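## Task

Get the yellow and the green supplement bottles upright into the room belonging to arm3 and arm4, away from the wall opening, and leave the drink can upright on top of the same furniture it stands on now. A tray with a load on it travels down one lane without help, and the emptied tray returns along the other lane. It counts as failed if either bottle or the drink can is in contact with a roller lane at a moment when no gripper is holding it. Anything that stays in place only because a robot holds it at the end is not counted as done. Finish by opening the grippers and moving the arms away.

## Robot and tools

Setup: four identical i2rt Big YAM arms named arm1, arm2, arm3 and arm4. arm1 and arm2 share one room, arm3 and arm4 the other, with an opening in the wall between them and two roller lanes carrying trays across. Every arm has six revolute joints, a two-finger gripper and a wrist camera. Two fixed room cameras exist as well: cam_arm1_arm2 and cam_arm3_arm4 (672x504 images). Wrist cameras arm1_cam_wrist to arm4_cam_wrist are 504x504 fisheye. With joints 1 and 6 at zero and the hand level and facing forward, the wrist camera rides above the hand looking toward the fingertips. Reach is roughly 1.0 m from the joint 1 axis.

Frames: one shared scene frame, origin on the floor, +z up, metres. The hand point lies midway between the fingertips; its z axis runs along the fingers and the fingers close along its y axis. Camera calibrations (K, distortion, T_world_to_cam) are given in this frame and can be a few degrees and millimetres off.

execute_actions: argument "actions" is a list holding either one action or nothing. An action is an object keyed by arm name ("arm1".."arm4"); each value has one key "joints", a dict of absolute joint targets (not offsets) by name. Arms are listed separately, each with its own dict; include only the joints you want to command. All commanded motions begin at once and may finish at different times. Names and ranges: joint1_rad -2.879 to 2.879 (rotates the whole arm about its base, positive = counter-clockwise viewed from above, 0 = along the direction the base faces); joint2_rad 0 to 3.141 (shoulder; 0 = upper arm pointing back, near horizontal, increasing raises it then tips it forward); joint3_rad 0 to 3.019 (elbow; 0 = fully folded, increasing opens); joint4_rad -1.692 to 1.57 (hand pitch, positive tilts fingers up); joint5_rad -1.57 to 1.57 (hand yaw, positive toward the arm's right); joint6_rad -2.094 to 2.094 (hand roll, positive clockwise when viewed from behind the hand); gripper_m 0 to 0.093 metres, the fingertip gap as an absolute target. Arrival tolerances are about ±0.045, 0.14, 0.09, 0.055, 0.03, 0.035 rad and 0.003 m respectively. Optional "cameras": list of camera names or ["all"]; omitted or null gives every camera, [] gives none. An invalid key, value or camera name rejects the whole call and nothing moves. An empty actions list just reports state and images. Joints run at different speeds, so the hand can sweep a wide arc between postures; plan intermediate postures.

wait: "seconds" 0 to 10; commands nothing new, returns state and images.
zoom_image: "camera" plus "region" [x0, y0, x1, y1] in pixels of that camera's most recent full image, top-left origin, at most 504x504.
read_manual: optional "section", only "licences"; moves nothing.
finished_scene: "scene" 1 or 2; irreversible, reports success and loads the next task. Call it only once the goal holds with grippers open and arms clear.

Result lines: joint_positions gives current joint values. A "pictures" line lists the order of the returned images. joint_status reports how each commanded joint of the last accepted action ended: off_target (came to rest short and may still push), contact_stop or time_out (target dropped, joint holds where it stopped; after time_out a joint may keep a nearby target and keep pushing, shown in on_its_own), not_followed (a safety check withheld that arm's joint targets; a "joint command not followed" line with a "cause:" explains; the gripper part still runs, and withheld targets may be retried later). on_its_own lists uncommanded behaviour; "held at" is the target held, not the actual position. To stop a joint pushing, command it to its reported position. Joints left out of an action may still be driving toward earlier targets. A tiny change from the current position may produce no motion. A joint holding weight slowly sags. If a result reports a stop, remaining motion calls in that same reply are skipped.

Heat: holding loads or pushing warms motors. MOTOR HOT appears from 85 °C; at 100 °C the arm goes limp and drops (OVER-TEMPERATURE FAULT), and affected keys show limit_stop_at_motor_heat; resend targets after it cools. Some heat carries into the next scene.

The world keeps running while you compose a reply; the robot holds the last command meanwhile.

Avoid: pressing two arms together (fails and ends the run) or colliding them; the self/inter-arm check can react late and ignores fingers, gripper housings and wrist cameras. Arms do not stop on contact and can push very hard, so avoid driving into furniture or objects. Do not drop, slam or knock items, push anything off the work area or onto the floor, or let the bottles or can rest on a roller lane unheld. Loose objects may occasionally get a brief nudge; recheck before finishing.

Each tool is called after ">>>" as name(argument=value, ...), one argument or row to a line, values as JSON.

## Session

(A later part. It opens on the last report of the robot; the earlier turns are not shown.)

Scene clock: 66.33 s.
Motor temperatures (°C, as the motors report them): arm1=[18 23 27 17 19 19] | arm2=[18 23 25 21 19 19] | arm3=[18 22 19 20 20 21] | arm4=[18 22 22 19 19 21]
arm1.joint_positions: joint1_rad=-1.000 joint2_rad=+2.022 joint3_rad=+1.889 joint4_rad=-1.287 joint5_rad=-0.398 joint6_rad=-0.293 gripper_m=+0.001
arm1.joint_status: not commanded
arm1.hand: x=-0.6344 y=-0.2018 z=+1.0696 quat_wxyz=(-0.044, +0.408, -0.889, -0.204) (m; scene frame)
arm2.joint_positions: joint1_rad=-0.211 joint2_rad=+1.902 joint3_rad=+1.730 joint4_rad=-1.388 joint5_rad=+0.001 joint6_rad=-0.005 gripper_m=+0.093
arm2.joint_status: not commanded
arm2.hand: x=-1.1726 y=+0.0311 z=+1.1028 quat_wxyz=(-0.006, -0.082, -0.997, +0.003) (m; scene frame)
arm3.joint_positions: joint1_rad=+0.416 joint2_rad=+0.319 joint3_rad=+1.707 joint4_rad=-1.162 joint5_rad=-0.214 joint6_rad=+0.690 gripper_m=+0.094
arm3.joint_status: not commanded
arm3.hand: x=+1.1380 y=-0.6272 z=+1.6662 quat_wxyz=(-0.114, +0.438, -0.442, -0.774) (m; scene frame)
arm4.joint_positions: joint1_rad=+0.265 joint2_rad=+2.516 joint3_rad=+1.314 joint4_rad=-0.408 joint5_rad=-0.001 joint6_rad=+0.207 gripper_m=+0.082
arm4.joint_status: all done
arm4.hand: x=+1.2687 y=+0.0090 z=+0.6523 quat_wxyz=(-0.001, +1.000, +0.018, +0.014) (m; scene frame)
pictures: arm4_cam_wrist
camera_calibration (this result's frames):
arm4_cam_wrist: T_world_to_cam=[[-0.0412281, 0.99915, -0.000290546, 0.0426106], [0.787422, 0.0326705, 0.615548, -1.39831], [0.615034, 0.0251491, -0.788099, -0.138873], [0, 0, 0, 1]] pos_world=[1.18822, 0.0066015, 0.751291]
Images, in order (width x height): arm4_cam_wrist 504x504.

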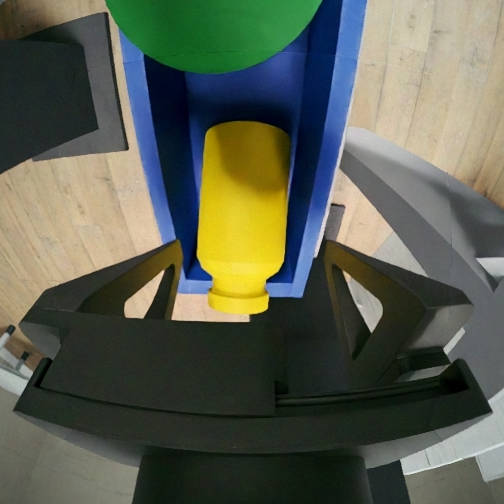

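>>> execute_actions(
  actions=[
    {"arm4":{"joints":{"joint1_rad":0.275,"joint2_rad":2.59,"joint3_rad":1.4,"joint4_rad":-0.37,"gripper_m":0.076}}},
  ],
  cameras=["arm4_cam_wrist"],
)

>>> execute_actions(
  actions=[
    {"arm4":{"joints":{"gripper_m":0}}},
  ],
  cameras=["arm4_cam_wrist"],
)

Scene clock: 67.60 s.
Motor temperatures (°C, as the motors report them): arm1=[18 23 27 17 19 19] | arm2=[18 23 25 21 19 19] | arm3=[18 22 19 20 20 21] | arm4=[18 22 22 19 19 21]
arm1.joint_positions: joint1_rad=-1.000 joint2_rad=+2.022 joint3_rad=+1.889 joint4_rad=-1.287 joint5_rad=-0.398 joint6_rad=-0.293 gripper_m=+0.001
arm1.joint_status: not commanded
arm1.hand: x=-0.6344 y=-0.2018 z=+1.0696 quat_wxyz=(-0.044, +0.408, -0.889, -0.204) (m; scene frame)
arm2.joint_positions: joint1_rad=-0.211 joint2_rad=+1.902 joint3_rad=+1.730 joint4_rad=-1.388 joint5_rad=+0.001 joint6_rad=-0.005 gripper_m=+0.093
arm2.joint_status: not commanded
arm2.hand: x=-1.1726 y=+0.0311 z=+1.1028 quat_wxyz=(-0.006, -0.082, -0.997, +0.003) (m; scene frame)
arm3.joint_positions: joint1_rad=+0.416 joint2_rad=+0.319 joint3_rad=+1.707 joint4_rad=-1.162 joint5_rad=-0.214 joint6_rad=+0.690 gripper_m=+0.094
arm3.joint_status: not commanded
arm3.hand: x=+1.1380 y=-0.6272 z=+1.6662 quat_wxyz=(-0.114, +0.438, -0.442, -0.774) (m; scene frame)
arm4.joint_positions: joint1_rad=+0.265 joint2_rad=+2.580 joint3_rad=+1.388 joint4_rad=-0.374 joint5_rad=-0.001 joint6_rad=+0.207 gripper_m=+0.076
arm4.joint_status: all done
arm4.hand: x=+1.2447 y=+0.0030 z=+0.6315 quat_wxyz=(+0.004, +1.000, +0.018, -0.008) (m; scene frame)
pictures: arm4_cam_wrist
camera_calibration (this result's frames):
arm4_cam_wrist: T_world_to_cam=[[-0.0408873, 0.999122, -0.00914916, 0.0527902], [0.813139, 0.0385947, 0.580789, -1.37647], [0.580632, 0.0163074, -0.814003, -0.0812363], [0, 0, 0, 1]] pos_world=[1.16859, 0.00170547, 0.733797]
Images, in order (width x height): arm4_cam_wrist 504x504.

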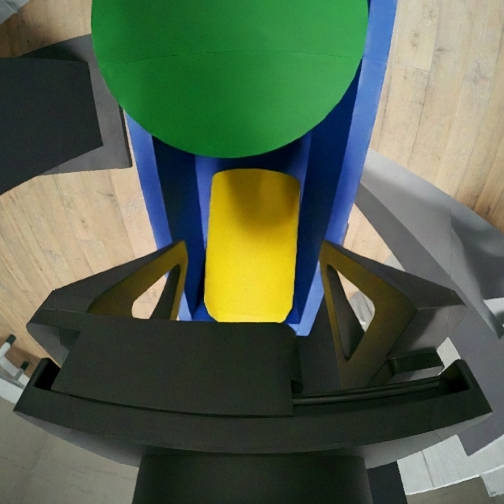

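Scene clock: 68.27 s.
Motor temperatures (°C, as the motors report them): arm1=[18 23 27 17 19 19] | arm2=[18 23 25 21 19 19] | arm3=[18 22 19 20 20 21] | arm4=[18 22 21 19 19 21]
arm1.joint_positions: joint1_rad=-1.000 joint2_rad=+2.022 joint3_rad=+1.889 joint4_rad=-1.287 joint5_rad=-0.398 joint6_rad=-0.293 gripper_m=+0.001
arm1.joint_status: not commanded
arm1.hand: x=-0.6344 y=-0.2018 z=+1.0696 quat_wxyz=(-0.044, +0.408, -0.889, -0.204) (m; scene frame)
arm2.joint_positions: joint1_rad=-0.211 joint2_rad=+1.902 joint3_rad=+1.730 joint4_rad=-1.388 joint5_rad=+0.001 joint6_rad=-0.005 gripper_m=+0.093
arm2.joint_status: not commanded
arm2.hand: x=-1.1726 y=+0.0311 z=+1.1028 quat_wxyz=(-0.006, -0.082, -0.997, +0.003) (m; scene frame)
arm3.joint_positions: joint1_rad=+0.416 joint2_rad=+0.319 joint3_rad=+1.707 joint4_rad=-1.162 joint5_rad=-0.214 joint6_rad=+0.690 gripper_m=+0.094
arm3.joint_status: not commanded
arm3.hand: x=+1.1380 y=-0.6272 z=+1.6662 quat_wxyz=(-0.114, +0.438, -0.442, -0.774) (m; scene frame)
arm4.joint_positions: joint1_rad=+0.265 joint2_rad=+2.580 joint3_rad=+1.388 joint4_rad=-0.374 joint5_rad=-0.001 joint6_rad=+0.207 gripper_m=+0.001
arm4.joint_status: all done
arm4.hand: x=+1.2447 y=+0.0030 z=+0.6315 quat_wxyz=(+0.004, +1.000, +0.018, -0.008) (m; scene frame)
pictures: arm4_cam_wrist
camera_calibration (this result's frames):
arm4_cam_wrist: T_world_to_cam=[[-0.0405062, 0.999137, -0.00915522, 0.0523196], [0.813151, 0.038288, 0.580792, -1.37649], [0.580641, 0.0160811, -0.814001, -0.0812478], [0, 0, 0, 1]] pos_world=[1.16859, 0.00173511, 0.733797]
Images, in order (width x height): arm4_cam_wrist 504x504.

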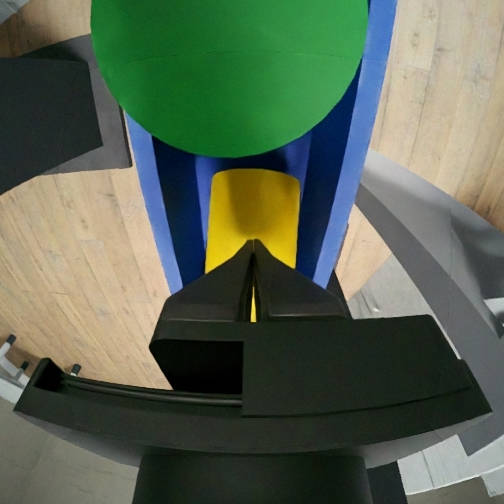

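>>> execute_actions(
  actions=[
    {"arm4":{"joints":{"gripper_m":0.076,"joint2_rad":2.58,"joint3_rad":1.2,"joint4_rad":0.17}}},
  ],
  cameras=[],
)

>>> execute_actions(
  actions=[
    {"arm4":{"joints":{"joint2_rad":2.68,"joint3_rad":1.23,"joint4_rad":0.24}}},
  ],
  cameras=["arm4_cam_wrist"],
)

>>> execute_actions(
  actions=[
    {"arm4":{"joints":{"gripper_m":0}}},
  ],
  cameras=[],
)

Scene clock: 70.10 s.
Motor temperatures (°C, as the motors report them): arm1=[18 23 27 17 19 19] | arm2=[18 23 25 21 19 19] | arm3=[18 22 19 20 20 21] | arm4=[18 22 21 19 19 21]
arm1.joint_positions: joint1_rad=-1.000 joint2_rad=+2.022 joint3_rad=+1.889 joint4_rad=-1.287 joint5_rad=-0.398 joint6_rad=-0.293 gripper_m=+0.001
arm1.joint_status: not commanded
arm1.hand: x=-0.6344 y=-0.2018 z=+1.0696 quat_wxyz=(-0.044, +0.408, -0.889, -0.204) (m; scene frame)
arm2.joint_positions: joint1_rad=-0.211 joint2_rad=+1.902 joint3_rad=+1.730 joint4_rad=-1.388 joint5_rad=+0.001 joint6_rad=-0.005 gripper_m=+0.093
arm2.joint_status: not commanded
arm2.hand: x=-1.1726 y=+0.0311 z=+1.1028 quat_wxyz=(-0.006, -0.082, -0.997, +0.003) (m; scene frame)
arm3.joint_positions: joint1_rad=+0.416 joint2_rad=+0.319 joint3_rad=+1.707 joint4_rad=-1.162 joint5_rad=-0.214 joint6_rad=+0.690 gripper_m=+0.094
arm3.joint_status: not commanded
arm3.hand: x=+1.1380 y=-0.6272 z=+1.6662 quat_wxyz=(-0.114, +0.438, -0.442, -0.774) (m; scene frame)
arm4.joint_positions: joint1_rad=+0.267 joint2_rad=+2.570 joint3_rad=+1.191 joint4_rad=+0.158 joint5_rad=+0.003 joint6_rad=+0.211 gripper_m=+0.076
arm4.joint_status: all done
arm4.hand: x=+1.2321 y=-0.0002 z=+0.6300 quat_wxyz=(+0.041, +0.984, +0.016, -0.175) (m; scene frame)
pictures: none
No camera images: the call's "cameras" was empty. Leave "cameras" out to get every camera's image.

Scene clock: 70.83 s.
Motor temperatures (°C, as the motors report them): arm1=[18 23 27 17 19 19] | arm2=[18 23 25 21 19 19] | arm3=[18 22 19 20 20 21] | arm4=[18 22 21 19 19 21]
arm1.joint_positions: joint1_rad=-1.000 joint2_rad=+2.022 joint3_rad=+1.889 joint4_rad=-1.287 joint5_rad=-0.398 joint6_rad=-0.293 gripper_m=+0.001
arm1.joint_status: not commanded
arm1.hand: x=-0.6344 y=-0.2018 z=+1.0696 quat_wxyz=(-0.044, +0.408, -0.889, -0.204) (m; scene frame)
arm2.joint_positions: joint1_rad=-0.211 joint2_rad=+1.902 joint3_rad=+1.730 joint4_rad=-1.388 joint5_rad=+0.001 joint6_rad=-0.005 gripper_m=+0.093
arm2.joint_status: not commanded
arm2.hand: x=-1.1726 y=+0.0311 z=+1.1028 quat_wxyz=(-0.006, -0.082, -0.997, +0.003) (m; scene frame)
arm3.joint_positions: joint1_rad=+0.416 joint2_rad=+0.319 joint3_rad=+1.707 joint4_rad=-1.162 joint5_rad=-0.214 joint6_rad=+0.690 gripper_m=+0.094
arm3.joint_status: not commanded
arm3.hand: x=+1.1380 y=-0.6272 z=+1.6662 quat_wxyz=(-0.114, +0.438, -0.442, -0.774) (m; scene frame)
arm4.joint_positions: joint1_rad=+0.274 joint2_rad=+2.658 joint3_rad=+1.227 joint4_rad=+0.237 joint5_rad=-0.001 joint6_rad=+0.211 gripper_m=+0.076
arm4.joint_status: all done
arm4.hand: x=+1.2346 y=-0.0046 z=+0.5971 quat_wxyz=(+0.046, +0.981, +0.020, -0.188) (m; scene frame)
pictures: arm4_cam_wrist
camera_calibration (this result's frames):
arm4_cam_wrist: T_world_to_cam=[[-0.0611615, 0.994696, -0.082695, 0.128563], [0.964644, 0.0801859, 0.251061, -1.33799], [0.25636, -0.064416, -0.964432, 0.386573], [0, 0, 0, 1]] pos_world=[1.19944, 0.00430858, 0.719372]
Images, in order (width x height): arm4_cam_wrist 504x504.

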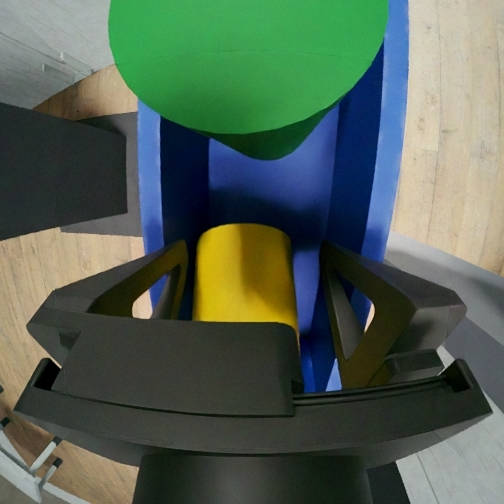

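Scene clock: 71.50 s.
Motor temperatures (°C, as the motors report them): arm1=[18 23 27 17 19 19] | arm2=[18 23 25 21 19 19] | arm3=[18 22 19 20 20 21] | arm4=[18 22 21 19 19 21]
arm1.joint_positions: joint1_rad=-1.000 joint2_rad=+2.022 joint3_rad=+1.889 joint4_rad=-1.287 joint5_rad=-0.398 joint6_rad=-0.293 gripper_m=+0.001
arm1.joint_status: not commanded
arm1.hand: x=-0.6344 y=-0.2018 z=+1.0696 quat_wxyz=(-0.044, +0.408, -0.889, -0.204) (m; scene frame)
arm2.joint_positions: joint1_rad=-0.211 joint2_rad=+1.902 joint3_rad=+1.730 joint4_rad=-1.388 joint5_rad=+0.001 joint6_rad=-0.005 gripper_m=+0.093
arm2.joint_status: not commanded
arm2.hand: x=-1.1726 y=+0.0311 z=+1.1028 quat_wxyz=(-0.006, -0.082, -0.997, +0.003) (m; scene frame)
arm3.joint_positions: joint1_rad=+0.416 joint2_rad=+0.319 joint3_rad=+1.707 joint4_rad=-1.162 joint5_rad=-0.214 joint6_rad=+0.690 gripper_m=+0.094
arm3.joint_status: not commanded
arm3.hand: x=+1.1380 y=-0.6272 z=+1.6662 quat_wxyz=(-0.114, +0.438, -0.442, -0.774) (m; scene frame)
arm4.joint_positions: joint1_rad=+0.274 joint2_rad=+2.659 joint3_rad=+1.236 joint4_rad=+0.247 joint5_rad=+0.001 joint6_rad=+0.212 gripper_m=+0.001
arm4.joint_status: all done
arm4.hand: x=+1.2275 y=-0.0059 z=+0.5989 quat_wxyz=(+0.048, +0.979, +0.019, -0.196) (m; scene frame)
pictures: none
No camera images: the call's "cameras" was empty. Leave "cameras" out to get every camera's image.

>>> execute_actions(
  actions=[
    {"arm4":{"joints":{"gripper_m":0.078,"joint2_rad":2.6,"joint3_rad":1.13,"joint4_rad":0.25}}},
  ],
  cameras=[],
)

>>> execute_actions(
  actions=[
    {"arm4":{"joints":{"joint2_rad":2.72,"joint3_rad":1.17,"joint4_rad":0.32}}},
  ],
  cameras=["arm4_cam_wrist"],
)

>>> execute_actions(
  actions=[
    {"arm4":{"joints":{"gripper_m":0}}},
  ],
  cameras=[],
)

Scene clock: 72.77 s.
Motor temperatures (°C, as the motors report them): arm1=[18 23 27 17 19 19] | arm2=[18 23 25 21 19 19] | arm3=[18 22 19 20 20 22] | arm4=[18 22 21 19 19 21]
arm1.joint_positions: joint1_rad=-1.000 joint2_rad=+2.022 joint3_rad=+1.889 joint4_rad=-1.287 joint5_rad=-0.398 joint6_rad=-0.293 gripper_m=+0.001
arm1.joint_status: not commanded
arm1.hand: x=-0.6344 y=-0.2018 z=+1.0696 quat_wxyz=(-0.044, +0.408, -0.889, -0.204) (m; scene frame)
arm2.joint_positions: joint1_rad=-0.211 joint2_rad=+1.902 joint3_rad=+1.730 joint4_rad=-1.388 joint5_rad=+0.001 joint6_rad=-0.005 gripper_m=+0.093
arm2.joint_status: not commanded
arm2.hand: x=-1.1726 y=+0.0311 z=+1.1028 quat_wxyz=(-0.006, -0.082, -0.997, +0.003) (m; scene frame)
arm3.joint_positions: joint1_rad=+0.416 joint2_rad=+0.319 joint3_rad=+1.707 joint4_rad=-1.162 joint5_rad=-0.214 joint6_rad=+0.690 gripper_m=+0.094
arm3.joint_status: not commanded
arm3.hand: x=+1.1380 y=-0.6272 z=+1.6662 quat_wxyz=(-0.114, +0.438, -0.442, -0.774) (m; scene frame)
arm4.joint_positions: joint1_rad=+0.277 joint2_rad=+2.615 joint3_rad=+1.134 joint4_rad=+0.252 joint5_rad=-0.008 joint6_rad=+0.212 gripper_m=+0.078
arm4.joint_status: all done
arm4.hand: x=+1.2661 y=+0.0009 z=+0.6075 quat_wxyz=(+0.046, +0.984, +0.021, -0.171) (m; scene frame)
pictures: none
No camera images: the call's "cameras" was empty. Leave "cameras" out to get every camera's image.

Scene clock: 73.50 s.
Motor temperatures (°C, as the motors report them): arm1=[18 23 27 17 19 19] | arm2=[18 23 25 21 19 19] | arm3=[18 22 19 20 20 22] | arm4=[18 22 21 19 19 21]
arm1.joint_positions: joint1_rad=-1.000 joint2_rad=+2.022 joint3_rad=+1.889 joint4_rad=-1.287 joint5_rad=-0.398 joint6_rad=-0.293 gripper_m=+0.001
arm1.joint_status: not commanded
arm1.hand: x=-0.6344 y=-0.2018 z=+1.0696 quat_wxyz=(-0.044, +0.408, -0.889, -0.204) (m; scene frame)
arm2.joint_positions: joint1_rad=-0.211 joint2_rad=+1.902 joint3_rad=+1.730 joint4_rad=-1.388 joint5_rad=+0.001 joint6_rad=-0.005 gripper_m=+0.093
arm2.joint_status: not commanded
arm2.hand: x=-1.1726 y=+0.0311 z=+1.1028 quat_wxyz=(-0.006, -0.082, -0.997, +0.003) (m; scene frame)
arm3.joint_positions: joint1_rad=+0.416 joint2_rad=+0.319 joint3_rad=+1.707 joint4_rad=-1.162 joint5_rad=-0.214 joint6_rad=+0.690 gripper_m=+0.094
arm3.joint_status: not commanded
arm3.hand: x=+1.1380 y=-0.6272 z=+1.6662 quat_wxyz=(-0.114, +0.438, -0.442, -0.774) (m; scene frame)
arm4.joint_positions: joint1_rad=+0.279 joint2_rad=+2.656 joint3_rad=+1.168 joint4_rad=+0.321 joint5_rad=-0.003 joint6_rad=+0.212 gripper_m=+0.078
arm4.joint_status: all done
arm4.hand: x=+1.2506 y=-0.0037 z=+0.5979 quat_wxyz=(+0.051, +0.978, +0.022, -0.200) (m; scene frame)
pictures: arm4_cam_wrist
camera_calibration (this result's frames):
arm4_cam_wrist: T_world_to_cam=[[-0.0687844, 0.993558, -0.0900634, 0.142683], [0.970298, 0.0876142, 0.22549, -1.34543], [0.231928, -0.0718781, -0.970074, 0.417185], [0, 0, 0, 1]] pos_world=[1.21853, 0.00610156, 0.720933]
Images, in order (width x height): arm4_cam_wrist 504x504.

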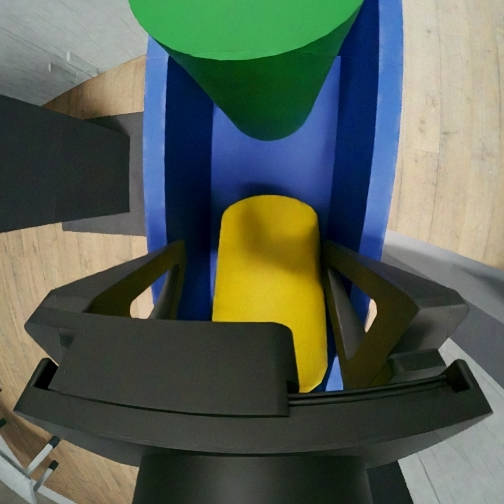

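Scene clock: 74.17 s.
Motor temperatures (°C, as the motors report them): arm1=[18 23 27 17 19 19] | arm2=[18 23 25 21 19 19] | arm3=[18 22 19 20 20 22] | arm4=[18 22 21 19 19 21]
arm1.joint_positions: joint1_rad=-1.000 joint2_rad=+2.022 joint3_rad=+1.889 joint4_rad=-1.287 joint5_rad=-0.398 joint6_rad=-0.293 gripper_m=+0.001
arm1.joint_status: not commanded
arm1.hand: x=-0.6344 y=-0.2018 z=+1.0696 quat_wxyz=(-0.044, +0.408, -0.889, -0.204) (m; scene frame)
arm2.joint_positions: joint1_rad=-0.211 joint2_rad=+1.902 joint3_rad=+1.730 joint4_rad=-1.388 joint5_rad=+0.001 joint6_rad=-0.005 gripper_m=+0.093
arm2.joint_status: not commanded
arm2.hand: x=-1.1726 y=+0.0311 z=+1.1028 quat_wxyz=(-0.006, -0.082, -0.997, +0.003) (m; scene frame)
arm3.joint_positions: joint1_rad=+0.416 joint2_rad=+0.319 joint3_rad=+1.707 joint4_rad=-1.162 joint5_rad=-0.214 joint6_rad=+0.690 gripper_m=+0.094
arm3.joint_status: not commanded
arm3.hand: x=+1.1380 y=-0.6272 z=+1.6662 quat_wxyz=(-0.114, +0.438, -0.442, -0.774) (m; scene frame)
arm4.joint_positions: joint1_rad=+0.279 joint2_rad=+2.676 joint3_rad=+1.173 joint4_rad=+0.329 joint5_rad=+0.005 joint6_rad=+0.212 gripper_m=+0.060
arm4.joint_status: gripper_m off_target (ended at +0.060, target +0.000)
arm4.hand: x=+1.2548 y=-0.0013 z=+0.5893 quat_wxyz=(+0.047, +0.979, +0.021, -0.198) (m; scene frame)
pictures: none
No camera images: the call's "cameras" was empty. Leave "cameras" out to get every camera's image.

>>> execute_actions(
  actions=[
    {"arm4":{"joints":{"joint2_rad":1.9,"joint3_rad":1.53,"joint4_rad":-1.2}}},
  ],
  cameras=[],
)

>>> execute_actions(
  actions=[
    {"arm4":{"joints":{"joint1_rad":-1.6,"joint6_rad":1.57,"joint5_rad":-1.19}}},
  ],
  cameras=["arm4_cam_wrist","cam_arm3_arm4"],
)

Scene clock: 76.93 s.
Motor temperatures (°C, as the motors report them): arm1=[18 23 27 17 19 19] | arm2=[18 23 25 21 19 19] | arm3=[18 22 19 20 20 22] | arm4=[18 22 21 19 19 21]
arm1.joint_positions: joint1_rad=-1.000 joint2_rad=+2.022 joint3_rad=+1.889 joint4_rad=-1.287 joint5_rad=-0.398 joint6_rad=-0.293 gripper_m=+0.001
arm1.joint_status: not commanded
arm1.hand: x=-0.6344 y=-0.2018 z=+1.0696 quat_wxyz=(-0.044, +0.408, -0.889, -0.204) (m; scene frame)
arm2.joint_positions: joint1_rad=-0.211 joint2_rad=+1.902 joint3_rad=+1.730 joint4_rad=-1.388 joint5_rad=+0.001 joint6_rad=-0.005 gripper_m=+0.093
arm2.joint_status: not commanded
arm2.hand: x=-1.1726 y=+0.0311 z=+1.1028 quat_wxyz=(-0.006, -0.082, -0.997, +0.003) (m; scene frame)
arm3.joint_positions: joint1_rad=+0.416 joint2_rad=+0.319 joint3_rad=+1.707 joint4_rad=-1.162 joint5_rad=-0.214 joint6_rad=+0.690 gripper_m=+0.094
arm3.joint_status: not commanded
arm3.hand: x=+1.1380 y=-0.6272 z=+1.6662 quat_wxyz=(-0.114, +0.438, -0.442, -0.774) (m; scene frame)
arm4.joint_positions: joint1_rad=+0.279 joint2_rad=+1.907 joint3_rad=+1.521 joint4_rad=-1.193 joint5_rad=+0.000 joint6_rad=+0.213 gripper_m=+0.001
arm4.joint_status: all done
arm4.on_its_own: gripper_m moved -0.059 to your old target +0.000
arm4.hand: x=+1.2104 y=-0.0121 z=+1.0343 quat_wxyz=(+0.002, +1.000, +0.022, -0.002) (m; scene frame)
pictures: none
No camera images: the call's "cameras" was empty. Leave "cameras" out to get every camera's image.

Scene clock: 79.00 s.
Motor temperatures (°C, as the motors report them): arm1=[18 23 27 17 19 19] | arm2=[18 23 25 21 19 19] | arm3=[18 22 19 20 20 22] | arm4=[18 22 21 19 19 21]
arm1.joint_positions: joint1_rad=-1.000 joint2_rad=+2.022 joint3_rad=+1.889 joint4_rad=-1.287 joint5_rad=-0.398 joint6_rad=-0.293 gripper_m=+0.001
arm1.joint_status: not commanded
arm1.hand: x=-0.6344 y=-0.2018 z=+1.0696 quat_wxyz=(-0.044, +0.408, -0.889, -0.204) (m; scene frame)
arm2.joint_positions: joint1_rad=-0.211 joint2_rad=+1.902 joint3_rad=+1.730 joint4_rad=-1.388 joint5_rad=+0.001 joint6_rad=-0.005 gripper_m=+0.093
arm2.joint_status: not commanded
arm2.hand: x=-1.1726 y=+0.0311 z=+1.1028 quat_wxyz=(-0.006, -0.082, -0.997, +0.003) (m; scene frame)
arm3.joint_positions: joint1_rad=+0.416 joint2_rad=+0.319 joint3_rad=+1.707 joint4_rad=-1.162 joint5_rad=-0.214 joint6_rad=+0.690 gripper_m=+0.094
arm3.joint_status: not commanded
arm3.hand: x=+1.1380 y=-0.6272 z=+1.6662 quat_wxyz=(-0.114, +0.438, -0.442, -0.774) (m; scene frame)
arm4.joint_positions: joint1_rad=-1.608 joint2_rad=+1.907 joint3_rad=+1.521 joint4_rad=-1.193 joint5_rad=-1.187 joint6_rad=+1.557 gripper_m=+0.001
arm4.joint_status: all done
arm4.hand: x=+1.6312 y=+0.7034 z=+1.1326 quat_wxyz=(+0.563, -0.023, -0.826, -0.015) (m; scene frame)
pictures: arm4_cam_wrist, cam_arm3_arm4
camera_calibration (this result's frames):
arm4_cam_wrist: T_world_to_cam=[[-0.0537788, -0.998544, -0.00413925, 0.793869], [0.258468, -0.0179241, 0.965853, -1.50038], [-0.964522, 0.0508726, 0.259056, 1.37171], [0, 0, 0, 1]] pos_world=[1.75354, 0.696038, 1.09709]
Images, in order (width x height): arm4_cam_wrist 504x504, cam_arm3_arm4 672x504.

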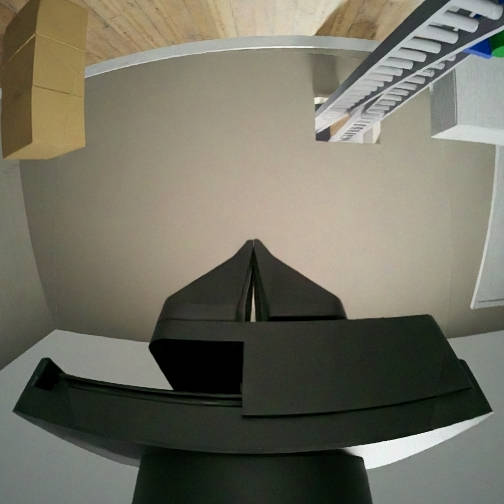

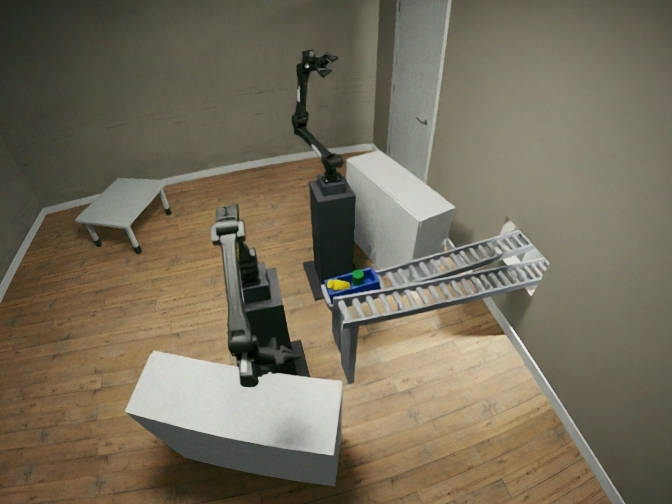

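>>> execute_actions(
  actions=[
    {"arm4":{"joints":{"joint1_rad":0.28,"joint6_rad":0.22,"joint5_rad":0,"gripper_m":0.07}}},
  ],
  cameras=[],
)

>>> execute_actions(
  actions=[
    {"arm4":{"joints":{"joint2_rad":2.42,"joint3_rad":1.2,"joint4_rad":-0.35}}},
  ],
  cameras=["arm4_cam_wrist"],
)

Scene clock: 81.63 s.
Motor temperatures (°C, as the motors report them): arm1=[18 23 27 17 19 19] | arm2=[18 23 25 21 19 19] | arm3=[18 22 19 20 20 22] | arm4=[18 23 22 19 19 21]
arm1.joint_positions: joint1_rad=-1.000 joint2_rad=+2.022 joint3_rad=+1.889 joint4_rad=-1.287 joint5_rad=-0.398 joint6_rad=-0.293 gripper_m=+0.001
arm1.joint_status: not commanded
arm1.hand: x=-0.6344 y=-0.2018 z=+1.0696 quat_wxyz=(-0.044, +0.408, -0.889, -0.204) (m; scene frame)
arm2.joint_positions: joint1_rad=-0.211 joint2_rad=+1.902 joint3_rad=+1.730 joint4_rad=-1.388 joint5_rad=+0.001 joint6_rad=-0.005 gripper_m=+0.093
arm2.joint_status: not commanded
arm2.hand: x=-1.1726 y=+0.0311 z=+1.1028 quat_wxyz=(-0.006, -0.082, -0.997, +0.003) (m; scene frame)
arm3.joint_positions: joint1_rad=+0.416 joint2_rad=+0.319 joint3_rad=+1.707 joint4_rad=-1.162 joint5_rad=-0.214 joint6_rad=+0.690 gripper_m=+0.094
arm3.joint_status: not commanded
arm3.hand: x=+1.1380 y=-0.6272 z=+1.6662 quat_wxyz=(-0.114, +0.438, -0.442, -0.774) (m; scene frame)
arm4.joint_positions: joint1_rad=+0.289 joint2_rad=+1.907 joint3_rad=+1.521 joint4_rad=-1.193 joint5_rad=-0.003 joint6_rad=+0.233 gripper_m=+0.070
arm4.joint_status: all done
arm4.hand: x=+1.2120 y=-0.0176 z=+1.0343 quat_wxyz=(+0.004, +1.000, +0.016, -0.001) (m; scene frame)
pictures: none
No camera images: the call's "cameras" was empty. Leave "cameras" out to get every camera's image.

Scene clock: 83.07 s.
Motor temperatures (°C, as the motors report them): arm1=[18 23 27 17 19 19] | arm2=[18 23 25 21 19 19] | arm3=[18 22 19 20 20 22] | arm4=[18 23 22 19 19 21]
arm1.joint_positions: joint1_rad=-1.000 joint2_rad=+2.022 joint3_rad=+1.889 joint4_rad=-1.287 joint5_rad=-0.398 joint6_rad=-0.293 gripper_m=+0.001
arm1.joint_status: not commanded
arm1.hand: x=-0.6344 y=-0.2018 z=+1.0696 quat_wxyz=(-0.044, +0.408, -0.889, -0.204) (m; scene frame)
arm2.joint_positions: joint1_rad=-0.211 joint2_rad=+1.902 joint3_rad=+1.730 joint4_rad=-1.388 joint5_rad=+0.001 joint6_rad=-0.005 gripper_m=+0.093
arm2.joint_status: not commanded
arm2.hand: x=-1.1726 y=+0.0311 z=+1.1028 quat_wxyz=(-0.006, -0.082, -0.997, +0.003) (m; scene frame)
arm3.joint_positions: joint1_rad=+0.416 joint2_rad=+0.319 joint3_rad=+1.707 joint4_rad=-1.162 joint5_rad=-0.214 joint6_rad=+0.690 gripper_m=+0.094
arm3.joint_status: not commanded
arm3.hand: x=+1.1380 y=-0.6272 z=+1.6662 quat_wxyz=(-0.114, +0.438, -0.442, -0.774) (m; scene frame)
arm4.joint_positions: joint1_rad=+0.289 joint2_rad=+2.428 joint3_rad=+1.189 joint4_rad=-0.357 joint5_rad=-0.003 joint6_rad=+0.233 gripper_m=+0.070
arm4.joint_status: all done
arm4.hand: x=+1.2972 y=+0.0044 z=+0.6768 quat_wxyz=(+0.001, +1.000, +0.017, +0.007) (m; scene frame)
pictures: arm4_cam_wrist
camera_calibration (this result's frames):
arm4_cam_wrist: T_world_to_cam=[[-0.0388867, 0.999235, -0.00418482, 0.0480213], [0.795184, 0.0334814, 0.605443, -1.43892], [0.60512, 0.020216, -0.795878, -0.118945], [0, 0, 0, 1]] pos_world=[1.21805, 0.00259721, 0.776721]
Images, in order (width x height): arm4_cam_wrist 504x504.

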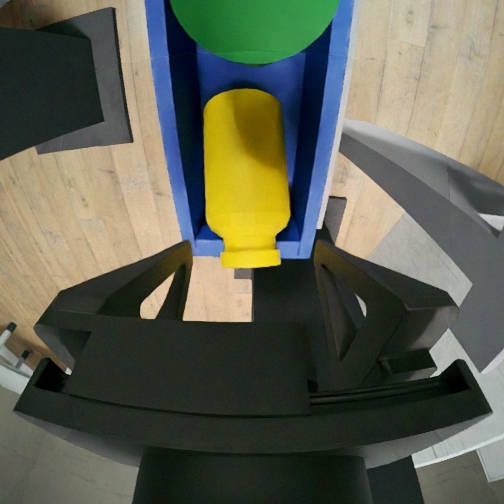

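>>> execute_actions(
  actions=[
    {"arm4":{"joints":{"joint1_rad":0.31,"joint2_rad":2.53,"joint3_rad":1.15,"joint4_rad":-0.17}}},
  ],
  cameras=["arm4_cam_wrist"],
)

Scene clock: 84.40 s.
Motor temperatures (°C, as the motors report them): arm1=[18 23 27 17 19 19] | arm2=[18 23 25 21 19 19] | arm3=[18 22 19 20 20 22] | arm4=[18 23 21 19 19 21]
arm1.joint_positions: joint1_rad=-1.000 joint2_rad=+2.022 joint3_rad=+1.889 joint4_rad=-1.287 joint5_rad=-0.398 joint6_rad=-0.293 gripper_m=+0.001
arm1.joint_status: not commanded
arm1.hand: x=-0.6344 y=-0.2018 z=+1.0696 quat_wxyz=(-0.044, +0.408, -0.889, -0.204) (m; scene frame)
arm2.joint_positions: joint1_rad=-0.211 joint2_rad=+1.902 joint3_rad=+1.730 joint4_rad=-1.388 joint5_rad=+0.001 joint6_rad=-0.005 gripper_m=+0.093
arm2.joint_status: not commanded
arm2.hand: x=-1.1726 y=+0.0311 z=+1.1028 quat_wxyz=(-0.006, -0.082, -0.997, +0.003) (m; scene frame)
arm3.joint_positions: joint1_rad=+0.416 joint2_rad=+0.319 joint3_rad=+1.707 joint4_rad=-1.162 joint5_rad=-0.214 joint6_rad=+0.690 gripper_m=+0.094
arm3.joint_status: not commanded
arm3.hand: x=+1.1380 y=-0.6272 z=+1.6662 quat_wxyz=(-0.114, +0.438, -0.442, -0.774) (m; scene frame)
arm4.joint_positions: joint1_rad=+0.300 joint2_rad=+2.538 joint3_rad=+1.145 joint4_rad=-0.178 joint5_rad=-0.003 joint6_rad=+0.233 gripper_m=+0.070
arm4.joint_status: all done
arm4.hand: x=+1.3279 y=+0.0073 z=+0.6241 quat_wxyz=(+0.004, +1.000, +0.023, -0.005) (m; scene frame)
pictures: arm4_cam_wrist
camera_calibration (this result's frames):
arm4_cam_wrist: T_world_to_cam=[[-0.0504043, 0.998681, -0.0097323, 0.0648029], [0.809218, 0.0465492, 0.585662, -1.43788], [0.585343, 0.0216443, -0.810497, -0.144039], [0, 0, 0, 1]] pos_world=[1.25114, 0.00533228, 0.725997]
Images, in order (width x height): arm4_cam_wrist 504x504.

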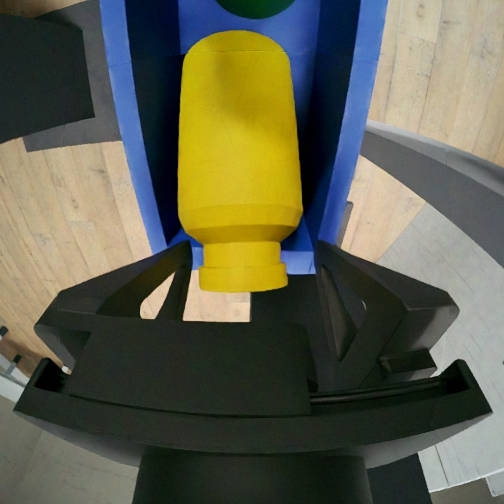

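>>> execute_actions(
  actions=[
    {"arm4":{"joints":{"gripper_m":0}}},
  ],
  cameras=[],
)

>>> execute_actions(
  actions=[
    {"arm4":{"joints":{"joint1_rad":0.27,"joint2_rad":2.44,"joint3_rad":1.33,"joint4_rad":-0.45}}},
  ],
  cameras=["arm4_cam_wrist","cam_arm3_arm4"],
)

Scene clock: 85.57 s.
Motor temperatures (°C, as the motors report them): arm1=[18 23 27 17 19 19] | arm2=[18 23 25 21 19 19] | arm3=[18 22 19 20 20 22] | arm4=[18 23 21 19 19 21]
arm1.joint_positions: joint1_rad=-1.000 joint2_rad=+2.022 joint3_rad=+1.889 joint4_rad=-1.287 joint5_rad=-0.398 joint6_rad=-0.293 gripper_m=+0.001
arm1.joint_status: not commanded
arm1.hand: x=-0.6344 y=-0.2018 z=+1.0696 quat_wxyz=(-0.044, +0.408, -0.889, -0.204) (m; scene frame)
arm2.joint_positions: joint1_rad=-0.211 joint2_rad=+1.902 joint3_rad=+1.730 joint4_rad=-1.388 joint5_rad=+0.001 joint6_rad=-0.005 gripper_m=+0.093
arm2.joint_status: not commanded
arm2.hand: x=-1.1726 y=+0.0311 z=+1.1028 quat_wxyz=(-0.006, -0.082, -0.997, +0.003) (m; scene frame)
arm3.joint_positions: joint1_rad=+0.416 joint2_rad=+0.319 joint3_rad=+1.707 joint4_rad=-1.162 joint5_rad=-0.214 joint6_rad=+0.690 gripper_m=+0.094
arm3.joint_status: not commanded
arm3.hand: x=+1.1380 y=-0.6272 z=+1.6662 quat_wxyz=(-0.114, +0.438, -0.442, -0.774) (m; scene frame)
arm4.joint_positions: joint1_rad=+0.300 joint2_rad=+2.538 joint3_rad=+1.145 joint4_rad=-0.178 joint5_rad=-0.001 joint6_rad=+0.231 gripper_m=+0.046
arm4.joint_status: gripper_m off_target (ended at +0.046, target +0.000)
arm4.hand: x=+1.3278 y=+0.0074 z=+0.6241 quat_wxyz=(+0.004, +1.000, +0.024, -0.005) (m; scene frame)
pictures: none
No camera images: the call's "cameras" was empty. Leave "cameras" out to get every camera's image.

Scene clock: 86.63 s.
Motor temperatures (°C, as the motors report them): arm1=[18 23 27 17 19 19] | arm2=[18 23 25 21 19 19] | arm3=[18 22 19 20 20 22] | arm4=[18 23 21 19 19 21]
arm1.joint_positions: joint1_rad=-1.000 joint2_rad=+2.022 joint3_rad=+1.889 joint4_rad=-1.287 joint5_rad=-0.398 joint6_rad=-0.293 gripper_m=+0.001
arm1.joint_status: not commanded
arm1.hand: x=-0.6344 y=-0.2018 z=+1.0696 quat_wxyz=(-0.044, +0.408, -0.889, -0.204) (m; scene frame)
arm2.joint_positions: joint1_rad=-0.211 joint2_rad=+1.902 joint3_rad=+1.730 joint4_rad=-1.388 joint5_rad=+0.001 joint6_rad=-0.005 gripper_m=+0.093
arm2.joint_status: not commanded
arm2.hand: x=-1.1726 y=+0.0311 z=+1.1028 quat_wxyz=(-0.006, -0.082, -0.997, +0.003) (m; scene frame)
arm3.joint_positions: joint1_rad=+0.416 joint2_rad=+0.319 joint3_rad=+1.707 joint4_rad=-1.162 joint5_rad=-0.214 joint6_rad=+0.690 gripper_m=+0.094
arm3.joint_status: not commanded
arm3.hand: x=+1.1380 y=-0.6272 z=+1.6662 quat_wxyz=(-0.114, +0.438, -0.442, -0.774) (m; scene frame)
arm4.joint_positions: joint1_rad=+0.278 joint2_rad=+2.448 joint3_rad=+1.318 joint4_rad=-0.445 joint5_rad=-0.002 joint6_rad=+0.230 gripper_m=+0.046
arm4.joint_status: all done
arm4.hand: x=+1.2498 y=-0.0028 z=+0.6865 quat_wxyz=(+0.004, +1.000, +0.013, -0.003) (m; scene frame)
pictures: arm4_cam_wrist, cam_arm3_arm4
camera_calibration (this result's frames):
arm4_cam_wrist: T_world_to_cam=[[-0.0309402, 0.999489, -0.0080702, 0.0461251], [0.808122, 0.0297661, 0.588263, -1.41121], [0.588202, 0.0116793, -0.808629, -0.0524549], [0, 0, 0, 1]] pos_world=[1.17271, -0.00348251, 0.788121]
Images, in order (width x height): arm4_cam_wrist 504x504, cam_arm3_arm4 672x504.

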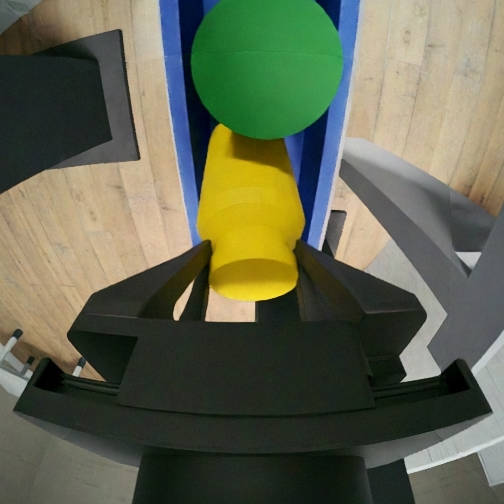

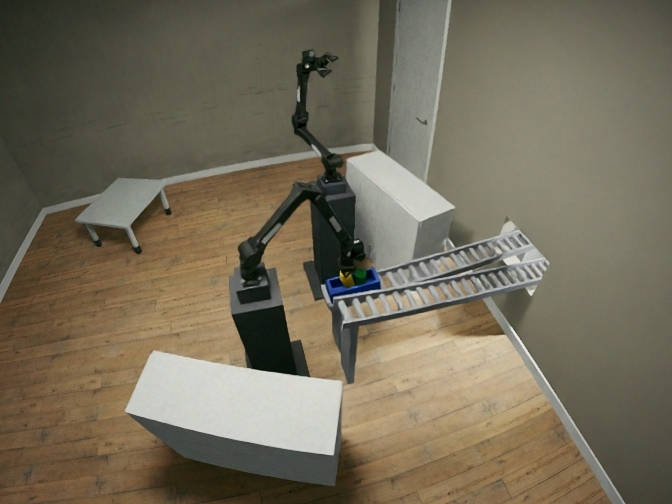

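Nearly upright; release.

>>> execute_actions(
  actions=[
    {"arm4":{"joints":{"gripper_m":0.08}}},
  ],
  cameras=[],
)

>>> execute_actions(
  actions=[
    {"arm4":{"joints":{"joint2_rad":2.1,"joint3_rad":1.39,"joint4_rad":-0.85}}},
  ],
  cameras=["arm4_cam_wrist","cam_arm3_arm4"],
)

Scene clock: 87.93 s.
Motor temperatures (°C, as the motors report them): arm1=[18 23 27 17 19 19] | arm2=[18 23 25 21 19 19] | arm3=[18 22 19 20 20 22] | arm4=[18 23 21 19 19 21]
arm1.joint_positions: joint1_rad=-1.000 joint2_rad=+2.022 joint3_rad=+1.889 joint4_rad=-1.287 joint5_rad=-0.398 joint6_rad=-0.293 gripper_m=+0.001
arm1.joint_status: not commanded
arm1.hand: x=-0.6344 y=-0.2018 z=+1.0696 quat_wxyz=(-0.044, +0.408, -0.889, -0.204) (m; scene frame)
arm2.joint_positions: joint1_rad=-0.211 joint2_rad=+1.902 joint3_rad=+1.730 joint4_rad=-1.388 joint5_rad=+0.001 joint6_rad=-0.005 gripper_m=+0.093
arm2.joint_status: not commanded
arm2.hand: x=-1.1726 y=+0.0311 z=+1.1028 quat_wxyz=(-0.006, -0.082, -0.997, +0.003) (m; scene frame)
arm3.joint_positions: joint1_rad=+0.416 joint2_rad=+0.319 joint3_rad=+1.707 joint4_rad=-1.162 joint5_rad=-0.214 joint6_rad=+0.690 gripper_m=+0.094
arm3.joint_status: not commanded
arm3.hand: x=+1.1380 y=-0.6272 z=+1.6662 quat_wxyz=(-0.114, +0.438, -0.442, -0.774) (m; scene frame)
arm4.joint_positions: joint1_rad=+0.278 joint2_rad=+2.448 joint3_rad=+1.318 joint4_rad=-0.445 joint5_rad=-0.002 joint6_rad=+0.230 gripper_m=+0.080
arm4.joint_status: all done
arm4.hand: x=+1.2500 y=-0.0028 z=+0.6865 quat_wxyz=(+0.003, +1.000, +0.013, -0.003) (m; scene frame)
pictures: none
No camera images: the call's "cameras" was empty. Leave "cameras" out to get every camera's image.

Scene clock: 89.27 s.
Motor temperatures (°C, as the motors report them): arm1=[18 23 27 17 19 19] | arm2=[18 23 25 21 19 19] | arm3=[18 22 19 20 20 22] | arm4=[18 23 21 19 19 21]
arm1.joint_positions: joint1_rad=-1.000 joint2_rad=+2.022 joint3_rad=+1.889 joint4_rad=-1.287 joint5_rad=-0.398 joint6_rad=-0.293 gripper_m=+0.001
arm1.joint_status: not commanded
arm1.hand: x=-0.6344 y=-0.2018 z=+1.0696 quat_wxyz=(-0.044, +0.408, -0.889, -0.204) (m; scene frame)
arm2.joint_positions: joint1_rad=-0.211 joint2_rad=+1.902 joint3_rad=+1.730 joint4_rad=-1.388 joint5_rad=+0.001 joint6_rad=-0.005 gripper_m=+0.093
arm2.joint_status: not commanded
arm2.hand: x=-1.1726 y=+0.0311 z=+1.1028 quat_wxyz=(-0.006, -0.082, -0.997, +0.003) (m; scene frame)
arm3.joint_positions: joint1_rad=+0.416 joint2_rad=+0.319 joint3_rad=+1.707 joint4_rad=-1.162 joint5_rad=-0.214 joint6_rad=+0.690 gripper_m=+0.094
arm3.joint_status: not commanded
arm3.hand: x=+1.1380 y=-0.6272 z=+1.6662 quat_wxyz=(-0.114, +0.438, -0.442, -0.774) (m; scene frame)
arm4.joint_positions: joint1_rad=+0.278 joint2_rad=+2.092 joint3_rad=+1.382 joint4_rad=-0.844 joint5_rad=-0.002 joint6_rad=+0.230 gripper_m=+0.080
arm4.joint_status: all done
arm4.hand: x=+1.2087 y=-0.0128 z=+0.8882 quat_wxyz=(+0.006, +1.000, +0.013, -0.013) (m; scene frame)
pictures: arm4_cam_wrist, cam_arm3_arm4
camera_calibration (this result's frames):
arm4_cam_wrist: T_world_to_cam=[[-0.031078, 0.999436, -0.0127507, 0.0608264], [0.819895, 0.0327872, 0.571574, -1.49573], [0.57167, 0.00730914, -0.820451, 0.165378], [0, 0, 0, 1]] pos_world=[1.13369, -0.0129602, 0.991379]
Images, in order (width x height): arm4_cam_wrist 504x504, cam_arm3_arm4 672x504.

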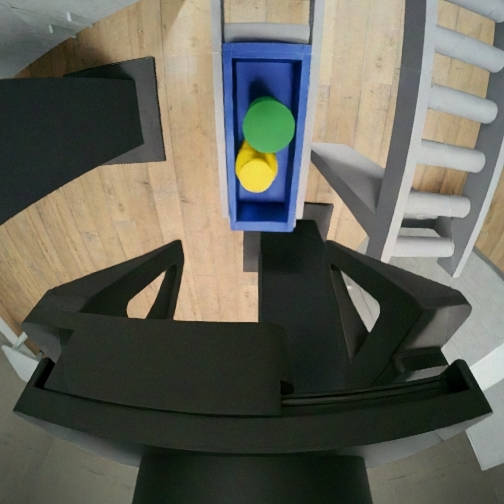

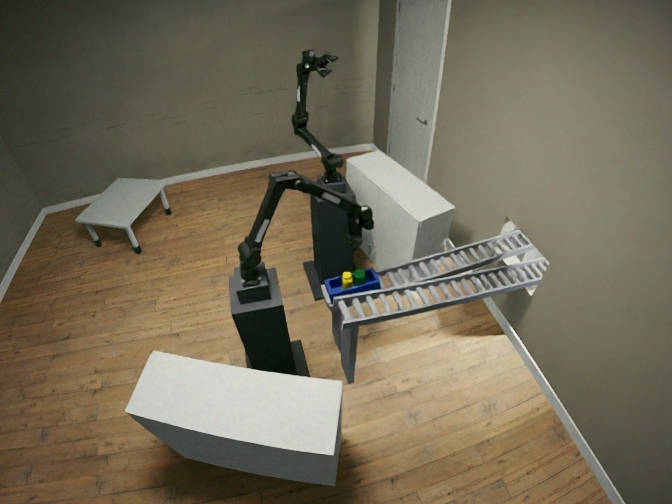

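>>> finished_scene(
  scene=1,
)

The scene is finished: the task was done.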